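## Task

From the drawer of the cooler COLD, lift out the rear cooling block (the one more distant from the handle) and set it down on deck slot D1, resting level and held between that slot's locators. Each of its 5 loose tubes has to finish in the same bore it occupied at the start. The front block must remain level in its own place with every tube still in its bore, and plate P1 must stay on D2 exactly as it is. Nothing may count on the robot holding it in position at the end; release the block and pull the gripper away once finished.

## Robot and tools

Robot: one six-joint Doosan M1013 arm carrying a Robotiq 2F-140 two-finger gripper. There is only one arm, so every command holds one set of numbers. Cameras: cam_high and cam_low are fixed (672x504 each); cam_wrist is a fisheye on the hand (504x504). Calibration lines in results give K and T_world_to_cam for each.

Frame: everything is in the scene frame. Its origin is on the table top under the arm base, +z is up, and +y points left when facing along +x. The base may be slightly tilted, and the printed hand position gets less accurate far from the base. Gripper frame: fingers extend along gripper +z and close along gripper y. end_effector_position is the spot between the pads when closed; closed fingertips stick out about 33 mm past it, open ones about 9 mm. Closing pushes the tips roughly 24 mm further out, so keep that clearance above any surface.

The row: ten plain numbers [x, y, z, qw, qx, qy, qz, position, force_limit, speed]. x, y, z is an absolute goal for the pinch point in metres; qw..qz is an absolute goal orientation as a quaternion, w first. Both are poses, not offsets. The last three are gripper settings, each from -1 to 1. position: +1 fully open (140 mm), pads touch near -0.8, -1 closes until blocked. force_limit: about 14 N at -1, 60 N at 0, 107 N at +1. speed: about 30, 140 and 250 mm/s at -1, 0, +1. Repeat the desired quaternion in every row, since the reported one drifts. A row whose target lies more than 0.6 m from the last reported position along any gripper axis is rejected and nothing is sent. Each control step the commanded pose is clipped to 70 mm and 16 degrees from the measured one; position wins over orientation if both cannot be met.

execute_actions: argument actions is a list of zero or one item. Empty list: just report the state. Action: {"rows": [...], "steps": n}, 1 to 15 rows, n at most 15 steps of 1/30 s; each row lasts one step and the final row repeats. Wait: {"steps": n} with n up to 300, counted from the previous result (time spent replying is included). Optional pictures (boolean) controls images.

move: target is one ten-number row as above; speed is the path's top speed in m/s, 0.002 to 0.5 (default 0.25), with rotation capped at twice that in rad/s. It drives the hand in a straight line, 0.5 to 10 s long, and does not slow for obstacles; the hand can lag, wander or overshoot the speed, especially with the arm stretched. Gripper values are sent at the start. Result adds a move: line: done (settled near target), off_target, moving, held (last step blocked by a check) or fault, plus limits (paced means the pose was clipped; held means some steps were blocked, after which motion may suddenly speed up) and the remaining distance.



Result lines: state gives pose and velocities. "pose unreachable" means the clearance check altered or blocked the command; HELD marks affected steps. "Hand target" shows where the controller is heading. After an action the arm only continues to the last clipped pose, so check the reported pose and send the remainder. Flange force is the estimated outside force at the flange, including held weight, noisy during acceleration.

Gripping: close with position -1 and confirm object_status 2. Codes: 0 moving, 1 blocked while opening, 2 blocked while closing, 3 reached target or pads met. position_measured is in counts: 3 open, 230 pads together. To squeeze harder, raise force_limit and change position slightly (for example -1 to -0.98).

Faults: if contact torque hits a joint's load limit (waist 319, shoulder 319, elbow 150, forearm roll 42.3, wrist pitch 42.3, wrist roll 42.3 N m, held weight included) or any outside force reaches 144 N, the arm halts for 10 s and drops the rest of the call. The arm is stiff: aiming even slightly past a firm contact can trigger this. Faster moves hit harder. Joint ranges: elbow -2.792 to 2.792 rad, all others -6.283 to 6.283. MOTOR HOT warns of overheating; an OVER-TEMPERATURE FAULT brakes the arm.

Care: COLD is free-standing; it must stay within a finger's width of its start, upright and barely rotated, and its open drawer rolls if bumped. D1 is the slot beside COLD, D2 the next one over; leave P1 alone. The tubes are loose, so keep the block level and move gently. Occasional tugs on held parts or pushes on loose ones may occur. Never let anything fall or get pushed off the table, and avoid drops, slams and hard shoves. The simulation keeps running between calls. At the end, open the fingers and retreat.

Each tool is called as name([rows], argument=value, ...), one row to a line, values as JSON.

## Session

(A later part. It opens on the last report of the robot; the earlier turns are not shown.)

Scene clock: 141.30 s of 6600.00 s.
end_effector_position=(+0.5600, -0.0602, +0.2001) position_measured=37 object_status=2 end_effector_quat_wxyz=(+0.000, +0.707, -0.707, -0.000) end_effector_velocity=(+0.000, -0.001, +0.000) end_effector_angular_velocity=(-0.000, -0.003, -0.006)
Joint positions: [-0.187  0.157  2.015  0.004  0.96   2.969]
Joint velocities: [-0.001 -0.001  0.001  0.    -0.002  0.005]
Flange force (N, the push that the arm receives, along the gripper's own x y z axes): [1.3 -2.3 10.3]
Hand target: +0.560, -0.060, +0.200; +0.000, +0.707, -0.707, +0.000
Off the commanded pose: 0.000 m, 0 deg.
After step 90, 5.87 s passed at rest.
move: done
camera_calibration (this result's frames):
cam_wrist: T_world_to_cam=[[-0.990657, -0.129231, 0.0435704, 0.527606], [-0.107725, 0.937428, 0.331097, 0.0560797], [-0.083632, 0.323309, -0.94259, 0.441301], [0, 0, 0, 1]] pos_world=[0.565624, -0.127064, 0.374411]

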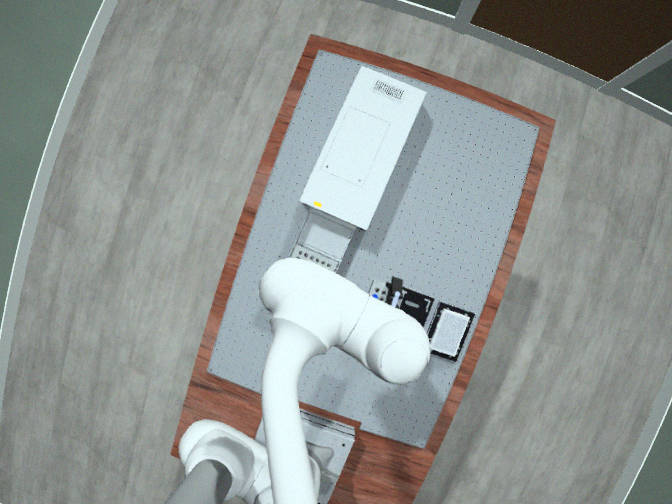

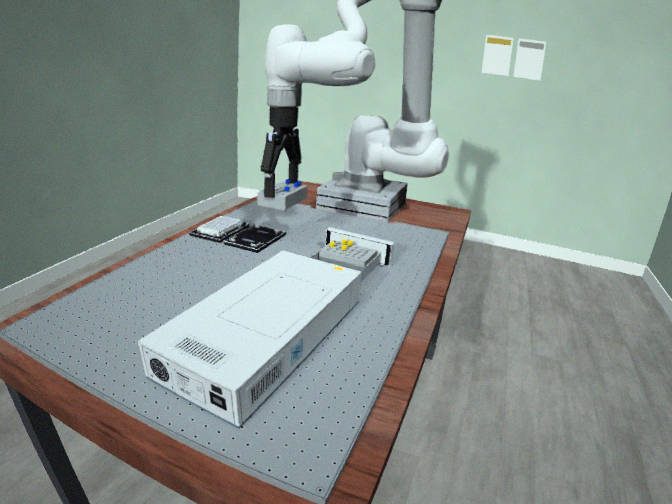

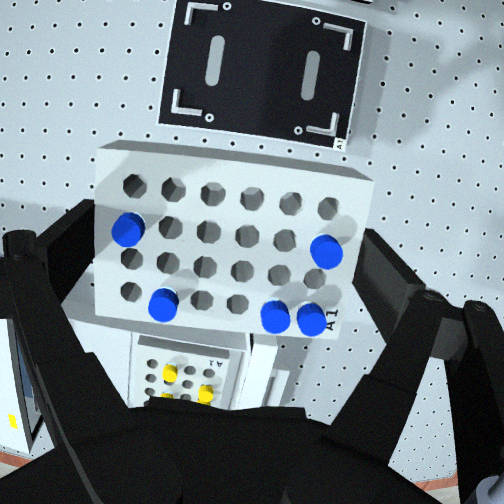

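move(target=[0.545,-0.1615,0.13,0,0.6997,-0.7145,0,-1,1,-1], speed=0.08)

move(target=[0.545,-0.1615,0.09,0,0.6997,-0.7145,0,-1,1,-1], speed=0.03)

zoom_image(camera="cam_low", region=[180, 170, 310, 260])

Scene clock: 180.40 s of 6600.00 s.
end_effector_position=(+0.5449, -0.1616, +0.1300) position_measured=37 object_status=2 end_effector_quat_wxyz=(+0.000, +0.700, -0.714, +0.000) end_effector_velocity=(-0.000, -0.001, -0.001) end_effector_angular_velocity=(+0.001, +0.001, -0.001)
Joint positions: [-0.369  0.245  2.064  0.006  0.825  2.806]
Joint velocities: [-0.003  0.002 -0.     0.    -0.    -0.002]
Flange force (N, the push that the arm receives, along the gripper's own x y z axes): [3.7 2.0 9.1]
Hand target: +0.545, -0.162, +0.130; +0.000, +0.700, -0.714, +0.000
Off the commanded pose: 0.000 m, 0 deg.
After step 90, 34.17 s passed at rest.
move: done
camera_calibration (this result's frames):
cam_wrist: T_world_to_cam=[[-0.993159, -0.108332, 0.0435825, 0.50733], [-0.0879564, 0.939523, 0.330998, 0.162309], [-0.0768043, 0.3249, -0.942625, 0.403246], [0, 0, 0, 1]] pos_world=[0.549106, -0.228548, 0.304275]

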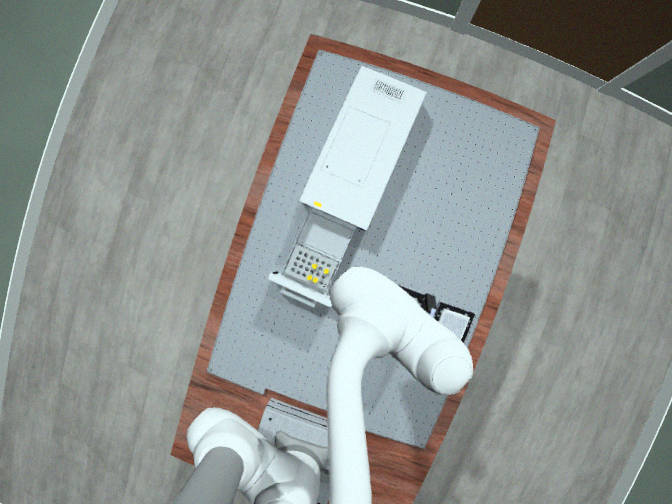

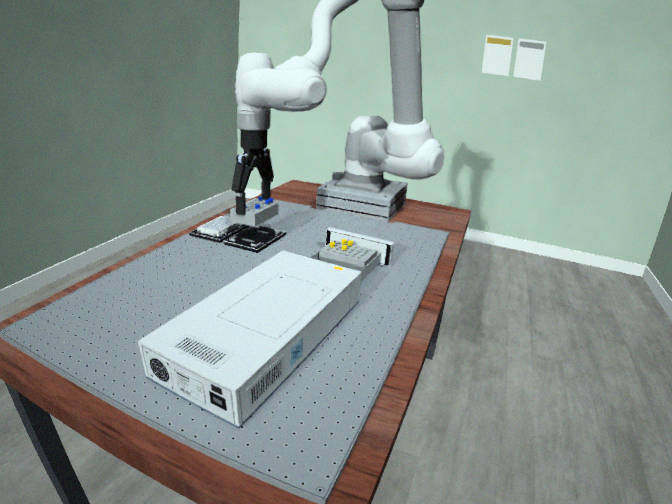

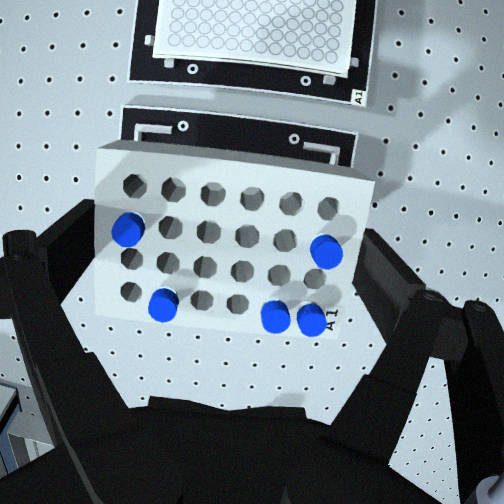

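Scene clock: 182.03 s of 6600.00 s.
end_effector_position=(+0.5450, -0.1615, +0.0901) position_measured=37 object_status=2 end_effector_quat_wxyz=(-0.000, +0.700, -0.714, -0.000) end_effector_velocity=(-0.000, +0.000, -0.002) end_effector_angular_velocity=(+0.000, +0.001, +0.000)
Joint positions: [-0.368  0.297  2.09   0.007  0.746  2.806]
Joint velocities: [ 0.     0.002  0.001  0.    -0.002  0.   ]
Flange force (N, the push that the arm receives, along the gripper's own x y z axes): [1.7 -1.6 10.3]
Hand target: +0.545, -0.161, +0.090; -0.000, +0.700, -0.714, -0.000
Off the commanded pose: 0.000 m, 0 deg.
move: done
camera_calibration (this result's frames):
cam_wrist: T_world_to_cam=[[-0.993175, -0.108275, 0.0433522, 0.509226], [-0.0879579, 0.939436, 0.331246, 0.175378], [-0.0765924, 0.325172, -0.942548, 0.365486], [0, 0, 0, 1]] pos_world=[0.549169, -0.228465, 0.264318]

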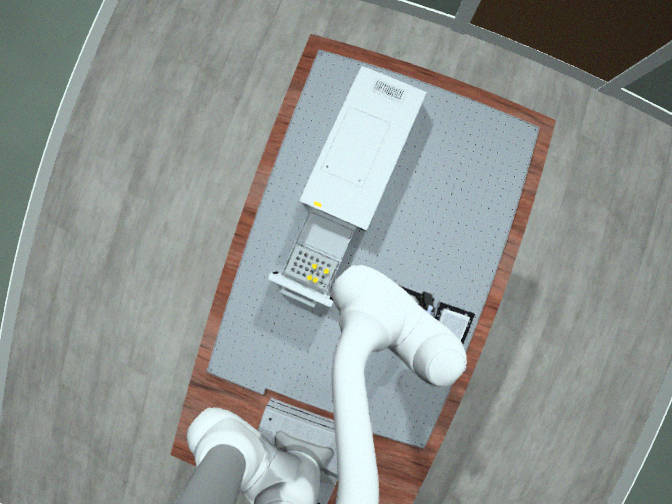

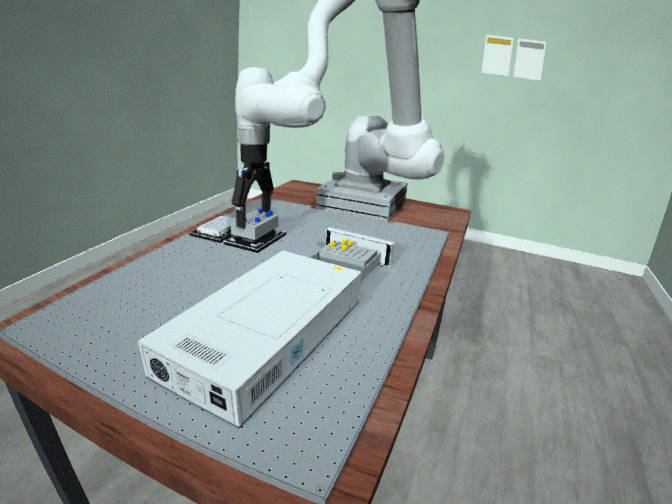

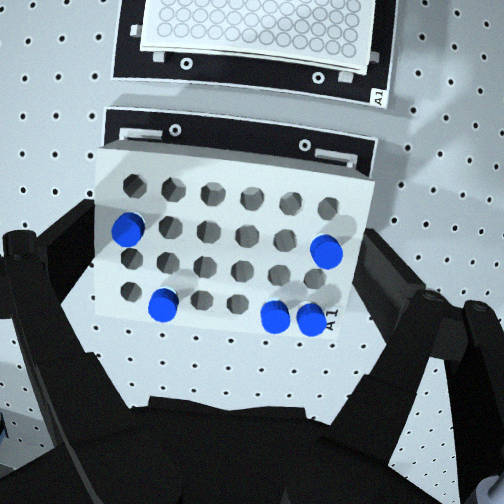

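Region (180, 170, 310, 260) of cam_low's 672x504 image, scaled by 3.877, with more detail than that image has; it fills the top 349 rows of this view, and the rest is white.

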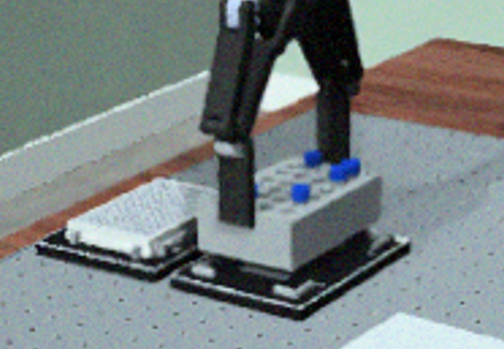

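zoom_image(camera="cam_wrist", region=[80, 90, 400, 200])

Region (80, 90, 400, 200) of cam_wrist's 504x504 image, scaled by 1.575, with more detail than that image has; it fills the top 173 rows of this view, and the rest is white.

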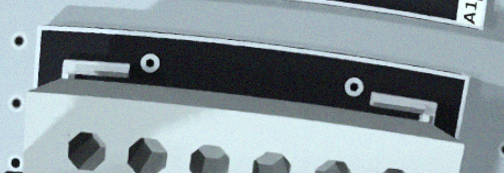

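move(target=[0.5437,-0.1615,0.076,0,0.6997,-0.7145,0,-1,1,-1], speed=0.006)

zoom_image(camera="cam_low", region=[210, 200, 300, 260])

zoom_image(camera="cam_wrist", region=[80, 90, 400, 200])

Scene clock: 203.33 s of 6600.00 s.
end_effector_position=(+0.5437, -0.1615, +0.0760) position_measured=37 object_status=2 end_effector_quat_wxyz=(-0.000, +0.700, -0.714, -0.000) end_effector_velocity=(-0.001, -0.000, -0.001) end_effector_angular_velocity=(+0.000, +0.001, -0.001)
Joint positions: [-0.369  0.315  2.1    0.007  0.718  2.805]
Joint velocities: [-0.001  0.002  0.001 -0.    -0.002 -0.   ]
Flange force (N, the push that the arm receives, along the gripper's own x y z axes): [4.0 1.1 9.4]
Hand target: +0.544, -0.161, +0.076; -0.000, +0.700, -0.714, -0.000
Off the commanded pose: 0.000 m, 0 deg.
After step 90, 15.73 s passed at rest.
move: done
camera_calibration (this result's frames):
cam_wrist: T_world_to_cam=[[-0.993178, -0.108243, 0.0433708, 0.50855], [-0.0879234, 0.939447, 0.331222, 0.179906], [-0.0765971, 0.325149, -0.942556, 0.352168], [0, 0, 0, 1]] pos_world=[0.547874, -0.228472, 0.250293]

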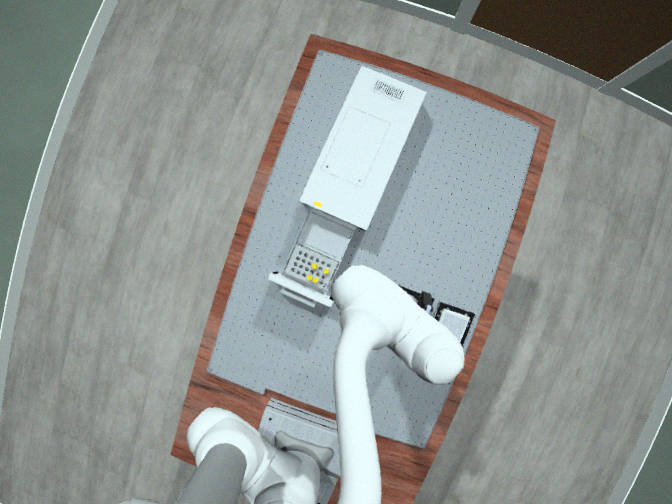

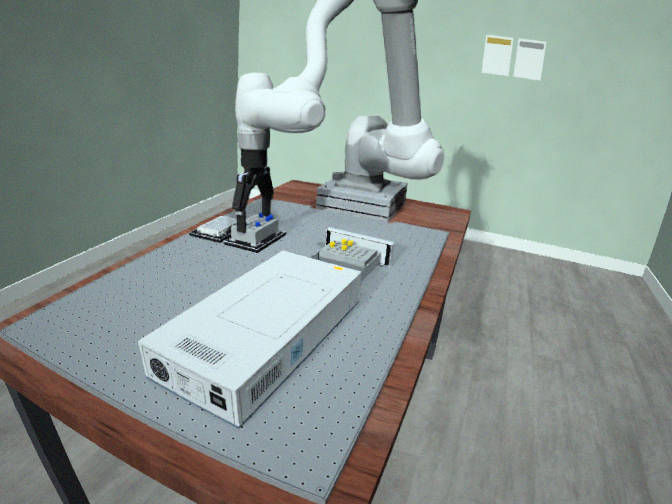

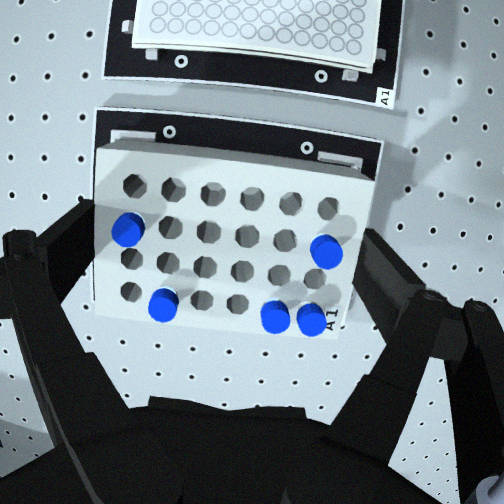

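Region (210, 200, 300, 260) of cam_low's 672x504 image, scaled by 5.600, with more detail than that image has.

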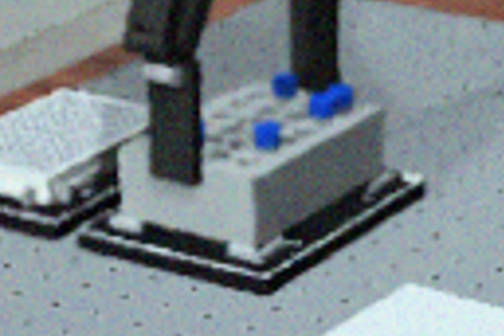

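Region (80, 90, 400, 200) of cam_wrist's 504x504 image, scaled by 1.575, with more detail than that image has; it fills the top 173 rows of this view, and the rest is white.

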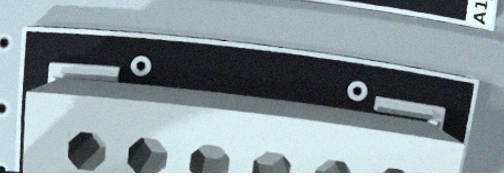

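move(target=[0.5437,-0.1613,0.075,0,0.7028,-0.7114,0,-1,1,-1], speed=0.004)

move(target=[0.5437,-0.1613,0.071,0,0.7028,-0.7114,0,-1,1,-1], speed=0.003)

zoom_image(camera="cam_low", region=[210, 200, 300, 260])

zoom_image(camera="cam_wrist", region=[80, 90, 400, 200])

Scene clock: 216.53 s of 6600.00 s.
end_effector_position=(+0.5437, -0.1613, +0.0750) position_measured=37 object_status=2 end_effector_quat_wxyz=(-0.000, +0.703, -0.711, -0.000) end_effector_velocity=(+0.000, -0.000, +0.000) end_effector_angular_velocity=(-0.000, -0.000, +0.000)
Joint positions: [-0.369  0.316  2.101  0.007  0.716  2.796]
Joint velocities: [-0.    -0.    -0.     0.     0.    -0.001]
Flange force (N, the push that the arm receives, along the gripper's own x y z axes): [2.8 3.8 3.3]
Hand target: +0.544, -0.161, +0.075; -0.000, +0.703, -0.711, -0.000
Off the commanded pose: 0.000 m, 0 deg.
After step 90, 8.90 s passed at rest.
move: done
camera_calibration (this result's frames):
cam_wrist: T_world_to_cam=[[-0.992204, -0.116832, 0.0433694, 0.506691], [-0.0960491, 0.938655, 0.331213, 0.184355], [-0.0794051, 0.324465, -0.942559, 0.352569], [0, 0, 0, 1]] pos_world=[0.548444, -0.228245, 0.249281]

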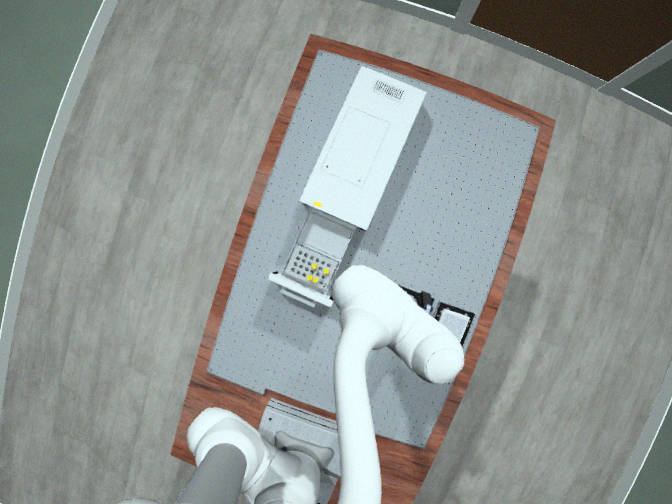

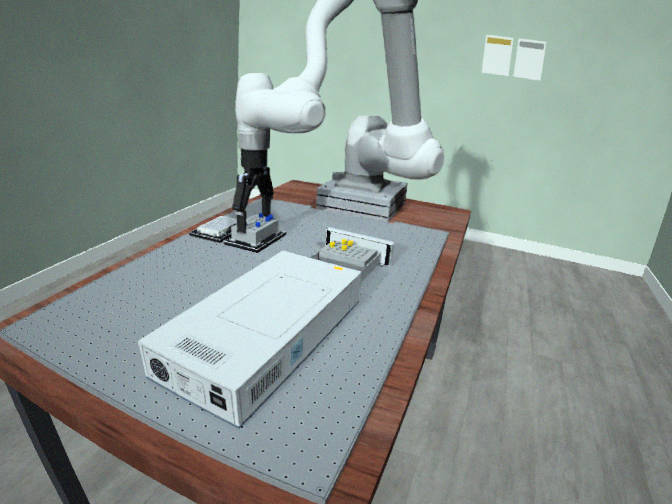

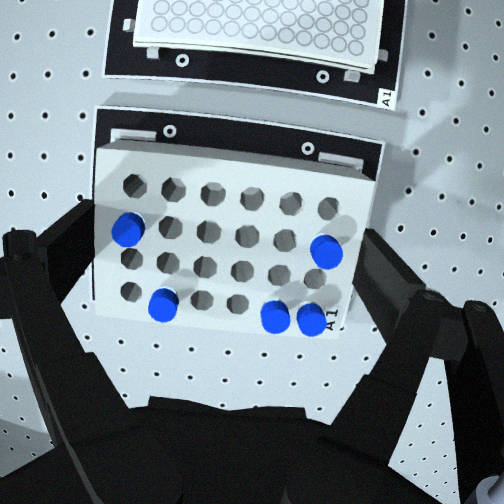

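Scene clock: 218.10 s of 6600.00 s.
end_effector_position=(+0.5437, -0.1613, +0.0710) position_measured=37 object_status=2 end_effector_quat_wxyz=(+0.000, +0.703, -0.711, -0.000) end_effector_velocity=(+0.001, +0.000, +0.000) end_effector_angular_velocity=(-0.000, -0.002, +0.000)
Joint positions: [-0.369  0.322  2.103  0.007  0.708  2.796]
Joint velocities: [ 0.    -0.    -0.     0.    -0.002  0.   ]
Flange force (N, the push that the arm receives, along the gripper's own x y z axes): [2.9 62.3 -108.4]
Hand target: +0.544, -0.161, +0.071; -0.000, +0.703, -0.711, -0.000
Off the commanded pose: 0.000 m, 0 deg.
move: done
camera_calibration (this result's frames):
cam_wrist: T_world_to_cam=[[-0.992189, -0.11693, 0.0434536, 0.506798], [-0.096114, 0.938648, 0.331213, 0.185725], [-0.0795163, 0.32445, -0.942555, 0.34885], [0, 0, 0, 1]] pos_world=[0.548429, -0.228255, 0.245273]

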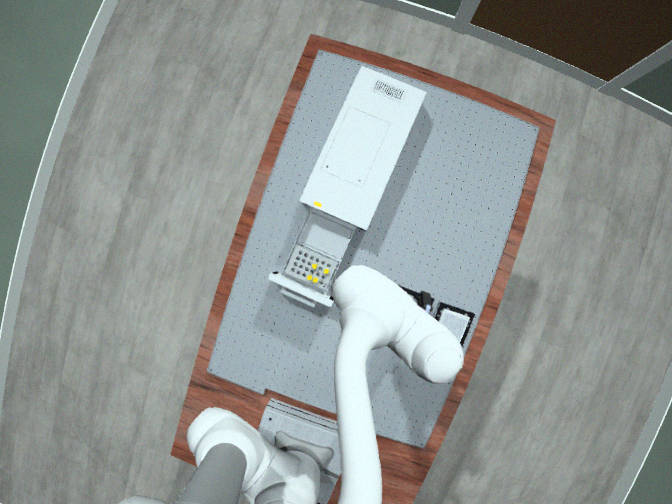

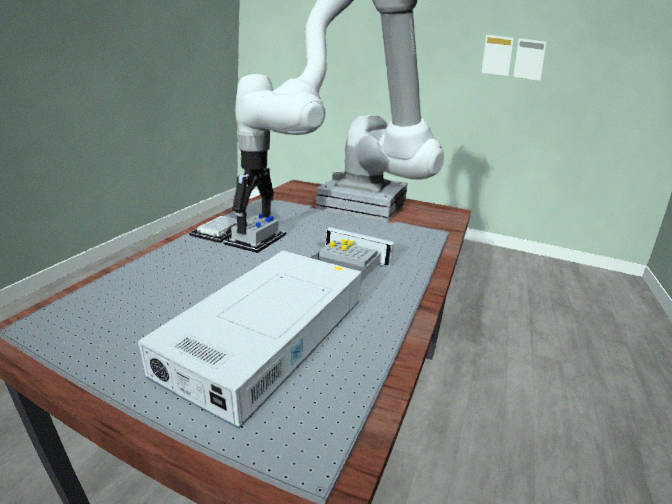

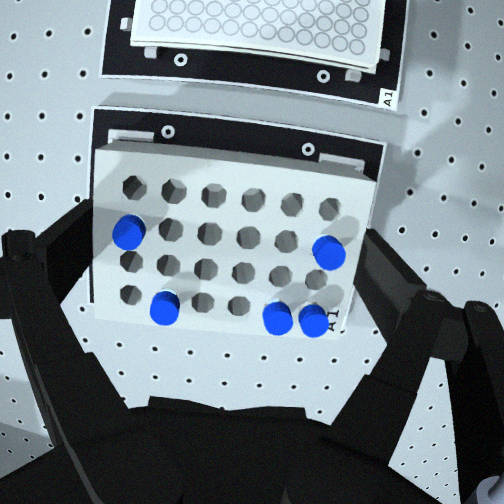

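Region (210, 200, 300, 260) of cam_low's 672x504 image, scaled by 5.600, with more detail than that image has.

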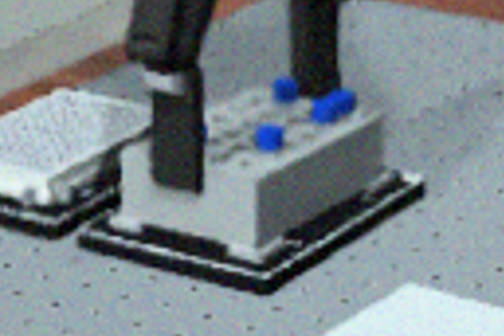

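Region (80, 90, 400, 200) of cam_wrist's 504x504 image, scaled by 1.575, with more detail than that image has; it fills the top 173 rows of this view, and the rest is white.

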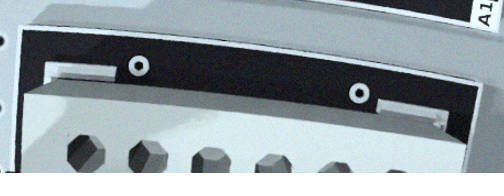

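move(target=[0.5437,-0.1613,0.077,0,0.7028,-0.7114,0,-1,1,-1], speed=0.005)

move(target=[0.5415,-0.1613,0.077,0,0.7028,-0.7114,0,-1,1,-1], speed=0.004)

move(target=[0.5415,-0.1613,0.0735,0,0.7028,-0.7114,0,-1,1,-1], speed=0.003)

zoom_image(camera="cam_low", region=[210, 200, 300, 260])

zoom_image(camera="cam_wrist", region=[80, 90, 400, 200])

Scene clock: 231.97 s of 6600.00 s.
end_effector_position=(+0.5437, -0.1613, +0.0770) position_measured=37 object_status=2 end_effector_quat_wxyz=(+0.000, +0.703, -0.711, +0.000) end_effector_velocity=(-0.000, -0.000, -0.001) end_effector_angular_velocity=(+0.000, +0.001, -0.000)
Joint positions: [-0.368  0.313  2.1    0.007  0.72   2.796]
Joint velocities: [-0.     0.001 -0.     0.     0.     0.   ]
Flange force (N, the push that the arm receives, along the gripper's own x y z axes): [2.4 -0.5 9.5]
Hand target: +0.544, -0.161, +0.077; +0.000, +0.703, -0.711, +0.000
Off the commanded pose: 0.000 m, 0 deg.
After step 90, 9.43 s passed at rest.
move: done
camera_calibration (this result's frames):
cam_wrist: T_world_to_cam=[[-0.992176, -0.117071, 0.0433796, 0.506566], [-0.096273, 0.938636, 0.331201, 0.183807], [-0.0794917, 0.324434, -0.942562, 0.354436], [0, 0, 0, 1]] pos_world=[0.548473, -0.228215, 0.251226]

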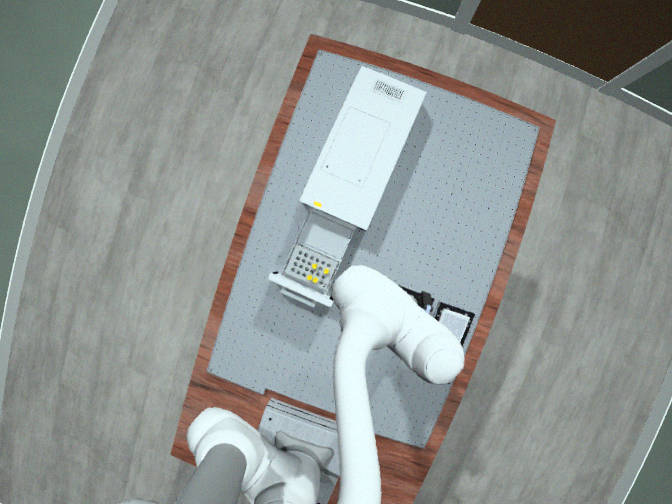

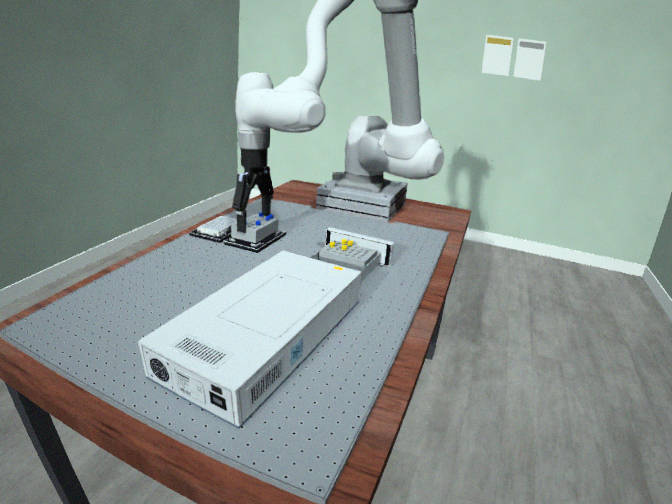

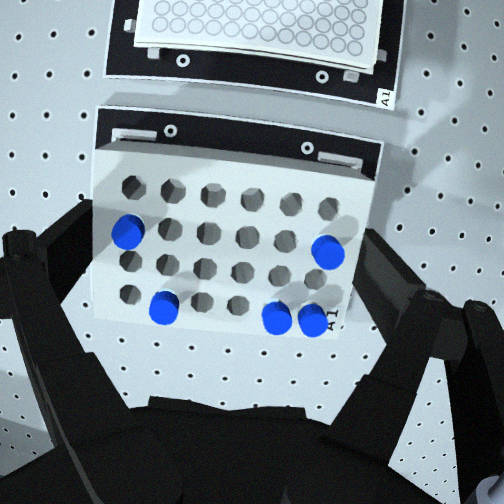

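Scene clock: 232.73 s of 6600.00 s.
end_effector_position=(+0.5415, -0.1613, +0.0770) position_measured=37 object_status=2 end_effector_quat_wxyz=(+0.000, +0.703, -0.711, +0.000) end_effector_velocity=(+0.000, -0.000, +0.000) end_effector_angular_velocity=(-0.000, -0.001, -0.001)
Joint positions: [-0.37   0.311  2.104  0.007  0.718  2.795]
Joint velocities: [-0.001 -0.001  0.     0.    -0.    -0.   ]
Flange force (N, the push that the arm receives, along the gripper's own x y z axes): [4.4 -0.6 10.4]
Hand target: +0.541, -0.161, +0.077; +0.000, +0.703, -0.711, -0.000
Off the commanded pose: 0.000 m, 0 deg.
move: done
camera_calibration (this result's frames):
cam_wrist: T_world_to_cam=[[-0.992189, -0.116953, 0.0433889, 0.504427], [-0.0961594, 0.938653, 0.331185, 0.183555], [-0.0794601, 0.324426, -0.942568, 0.354288], [0, 0, 0, 1]] pos_world=[0.546289, -0.22824, 0.251263]

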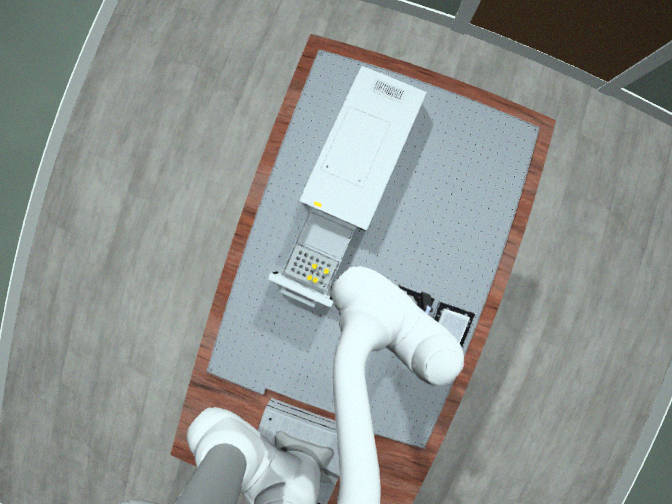

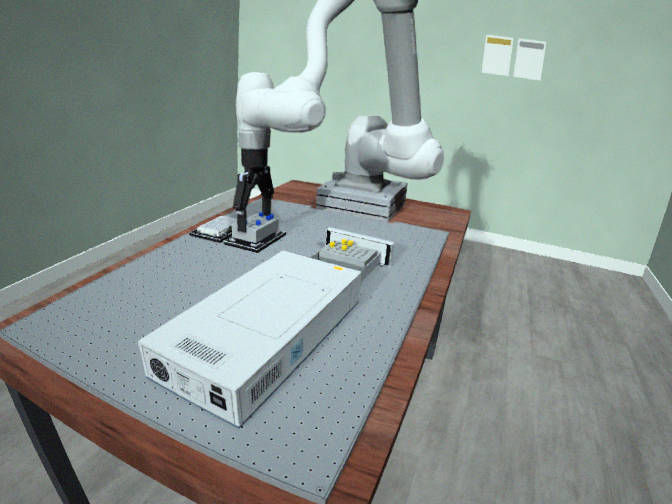

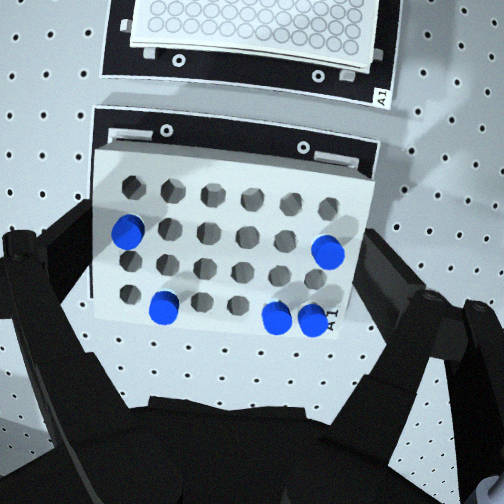

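Scene clock: 234.13 s of 6600.00 s.
end_effector_position=(+0.5415, -0.1613, +0.0735) position_measured=37 object_status=2 end_effector_quat_wxyz=(-0.000, +0.703, -0.711, +0.000) end_effector_velocity=(-0.000, +0.000, +0.001) end_effector_angular_velocity=(+0.000, +0.000, +0.000)
Joint positions: [-0.37   0.316  2.106  0.007  0.711  2.795]
Joint velocities: [ 0.    -0.001 -0.     0.     0.001 -0.   ]
Flange force (N, the push that the arm receives, along the gripper's own x y z axes): [5.3 -14.6 3.6]
Hand target: +0.541, -0.161, +0.073; -0.000, +0.703, -0.711, -0.000
Off the commanded pose: 0.000 m, 0 deg.
move: done
camera_calibration (this result's frames):
cam_wrist: T_world_to_cam=[[-0.99219, -0.116998, 0.0432537, 0.504591], [-0.0962548, 0.93868, 0.331081, 0.184821], [-0.0793371, 0.324332, -0.942611, 0.350915], [0, 0, 0, 1]] pos_world=[0.546281, -0.228264, 0.24776]

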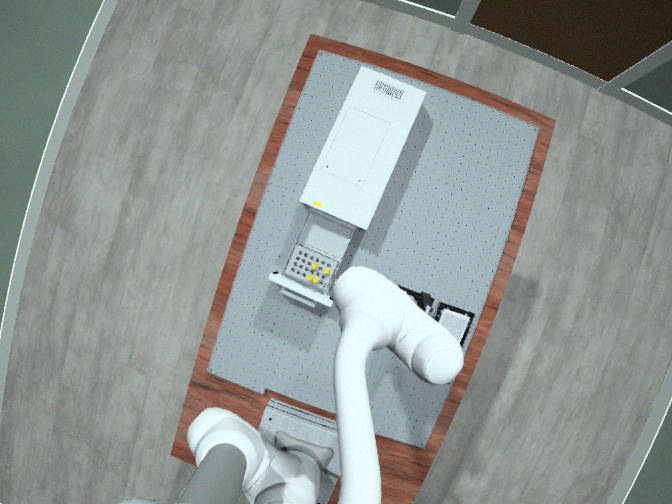

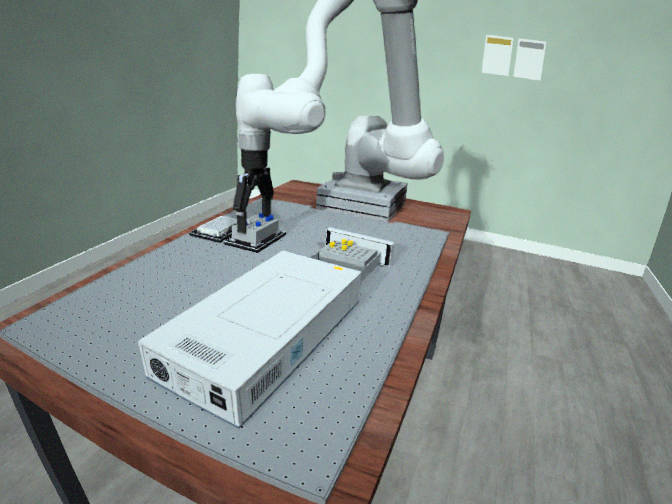

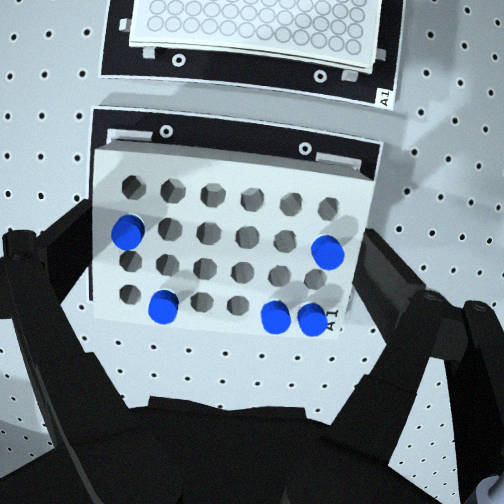

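Region (210, 200, 300, 260) of cam_low's 672x504 image, scaled by 5.600, with more detail than that image has.

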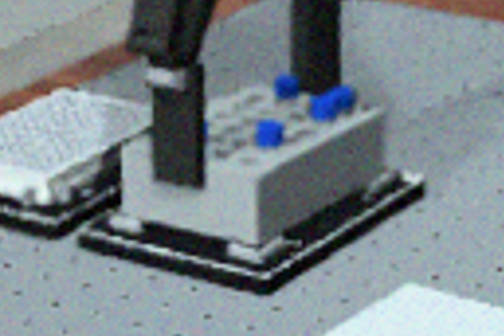

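Region (80, 90, 400, 200) of cam_wrist's 504x504 image, scaled by 1.575, with more detail than that image has; it fills the top 173 rows of this view, and the rest is white.

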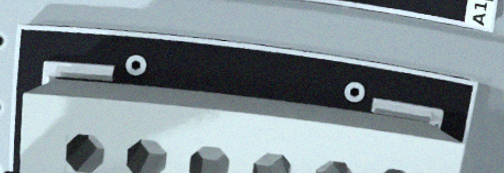

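move(target=[0.5424,-0.1613,0.073,0,0.7028,-0.7114,0,-1,1,-1], speed=0.002)

move(target=[0.5424,-0.1613,0.0715,0,0.7028,-0.7114,0,-1,1,-1], speed=0.002)

Scene clock: 244.00 s of 6600.00 s.
end_effector_position=(+0.5424, -0.1613, +0.0730) position_measured=37 object_status=2 end_effector_quat_wxyz=(-0.000, +0.703, -0.711, -0.000) end_effector_velocity=(+0.001, +0.000, +0.000) end_effector_angular_velocity=(-0.000, -0.001, -0.000)
Joint positions: [-0.369  0.317  2.105  0.007  0.711  2.795]
Joint velocities: [ 0.    -0.    -0.001 -0.    -0.     0.001]
Flange force (N, the push that the arm receives, along the gripper's own x y z axes): [1.9 0.5 8.3]
Hand target: +0.542, -0.161, +0.073; -0.000, +0.703, -0.711, -0.000
Off the commanded pose: 0.000 m, 0 deg.
After step 90, 6.13 s passed at rest.
move: done
camera_calibration (this result's frames):
cam_wrist: T_world_to_cam=[[-0.992188, -0.116955, 0.0434048, 0.50544], [-0.0961513, 0.938634, 0.331242, 0.184936], [-0.0794816, 0.324481, -0.942547, 0.350594], [0, 0, 0, 1]] pos_world=[0.547139, -0.228235, 0.247254]

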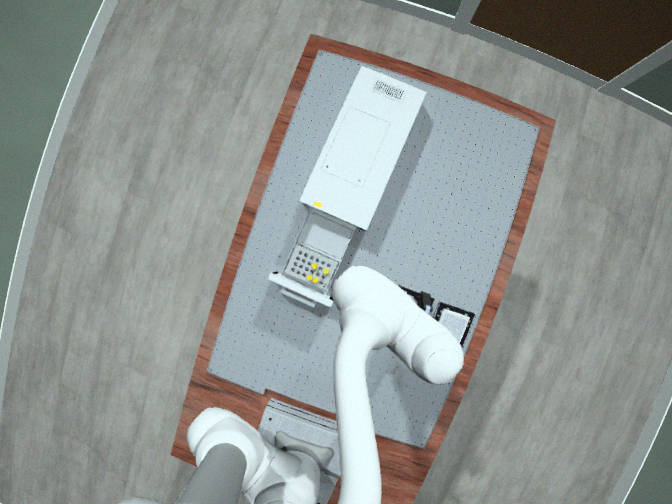

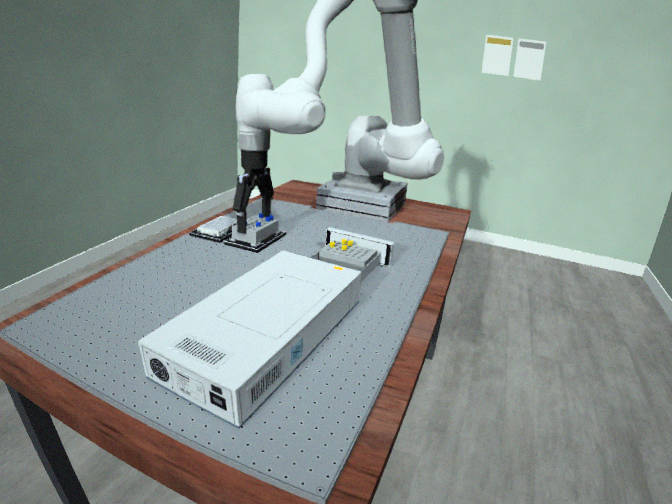

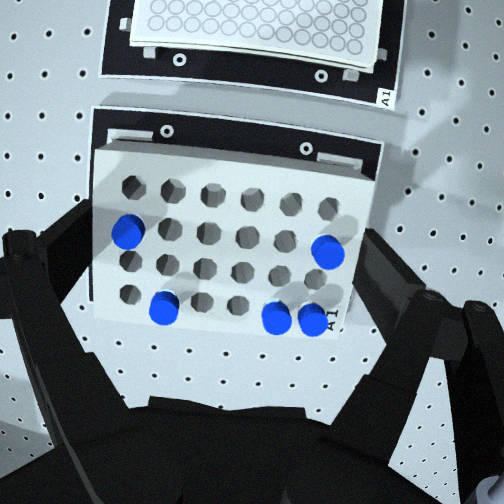

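Scene clock: 244.97 s of 6600.00 s.
end_effector_position=(+0.5424, -0.1613, +0.0715) position_measured=37 object_status=2 end_effector_quat_wxyz=(-0.000, +0.703, -0.711, -0.000) end_effector_velocity=(-0.000, +0.000, -0.000) end_effector_angular_velocity=(-0.000, -0.000, +0.000)
Joint positions: [-0.369  0.32   2.105  0.007  0.708  2.795]
Joint velocities: [ 0.    -0.     0.    -0.    -0.001  0.   ]
Flange force (N, the push that the arm receives, along the gripper's own x y z axes): [1.9 -0.1 8.5]
Hand target: +0.542, -0.161, +0.071; -0.000, +0.703, -0.711, -0.000
Off the commanded pose: 0.000 m, 0 deg.
move: done
camera_calibration (this result's frames):
cam_wrist: T_world_to_cam=[[-0.992192, -0.11693, 0.0433752, 0.505537], [-0.0961404, 0.938646, 0.331211, 0.185433], [-0.0794426, 0.324455, -0.942559, 0.349176], [0, 0, 0, 1]] pos_world=[0.547157, -0.228235, 0.245774]

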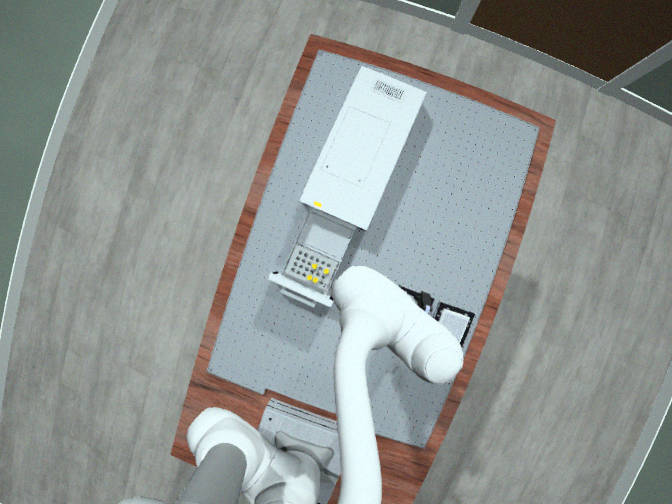

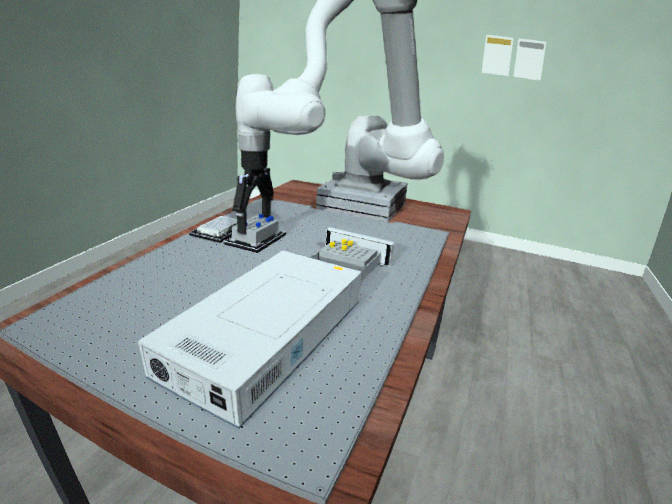

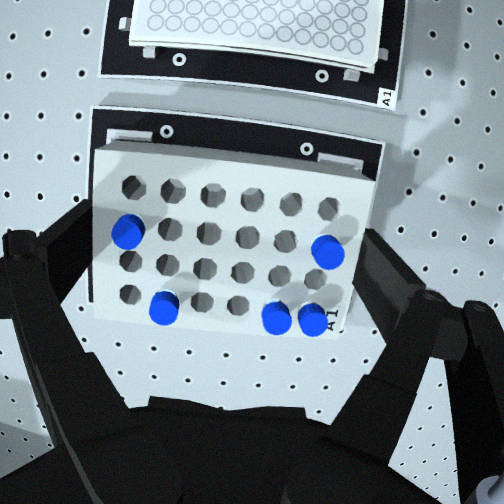

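move(target=[0.5424,-0.1613,0.0695,0,0.7028,-0.7114,0,-1,1,-1], speed=0.002)

Scene clock: 251.93 s of 6600.00 s.
end_effector_position=(+0.5424, -0.1613, +0.0696) position_measured=37 object_status=2 end_effector_quat_wxyz=(-0.000, +0.703, -0.711, +0.000) end_effector_velocity=(+0.000, -0.000, -0.000) end_effector_angular_velocity=(-0.000, -0.001, +0.000)
Joint positions: [-0.369  0.322  2.106  0.007  0.704  2.795]
Joint velocities: [ 0.     0.    -0.    -0.    -0.001 -0.   ]
Flange force (N, the push that the arm receives, along the gripper's own x y z axes): [0.1 9.2 -74.0]
Hand target: +0.542, -0.161, +0.069; -0.000, +0.703, -0.711, -0.000
Off the commanded pose: 0.000 m, 0 deg.
After step 90, 2.73 s passed at rest.
move: done
camera_calibration (this result's frames):
cam_wrist: T_world_to_cam=[[-0.992197, -0.11693, 0.0432682, 0.505654], [-0.0961807, 0.938667, 0.331139, 0.1861], [-0.0793344, 0.324394, -0.942589, 0.347349], [0, 0, 0, 1]] pos_world=[0.547164, -0.228238, 0.243904]

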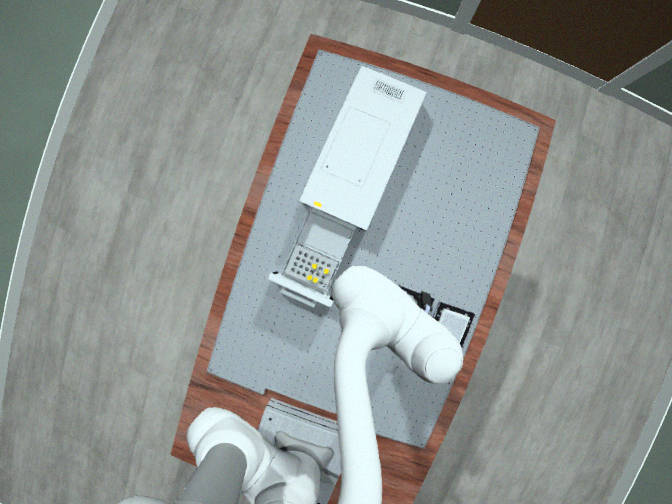

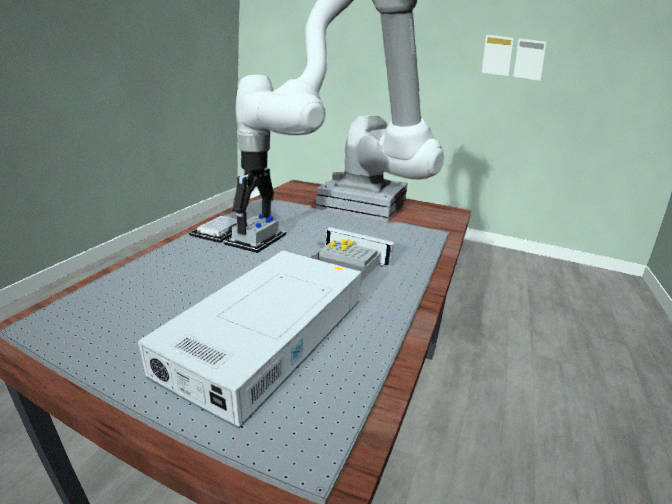

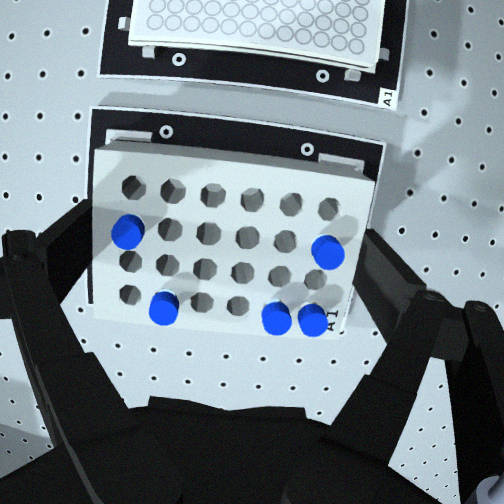

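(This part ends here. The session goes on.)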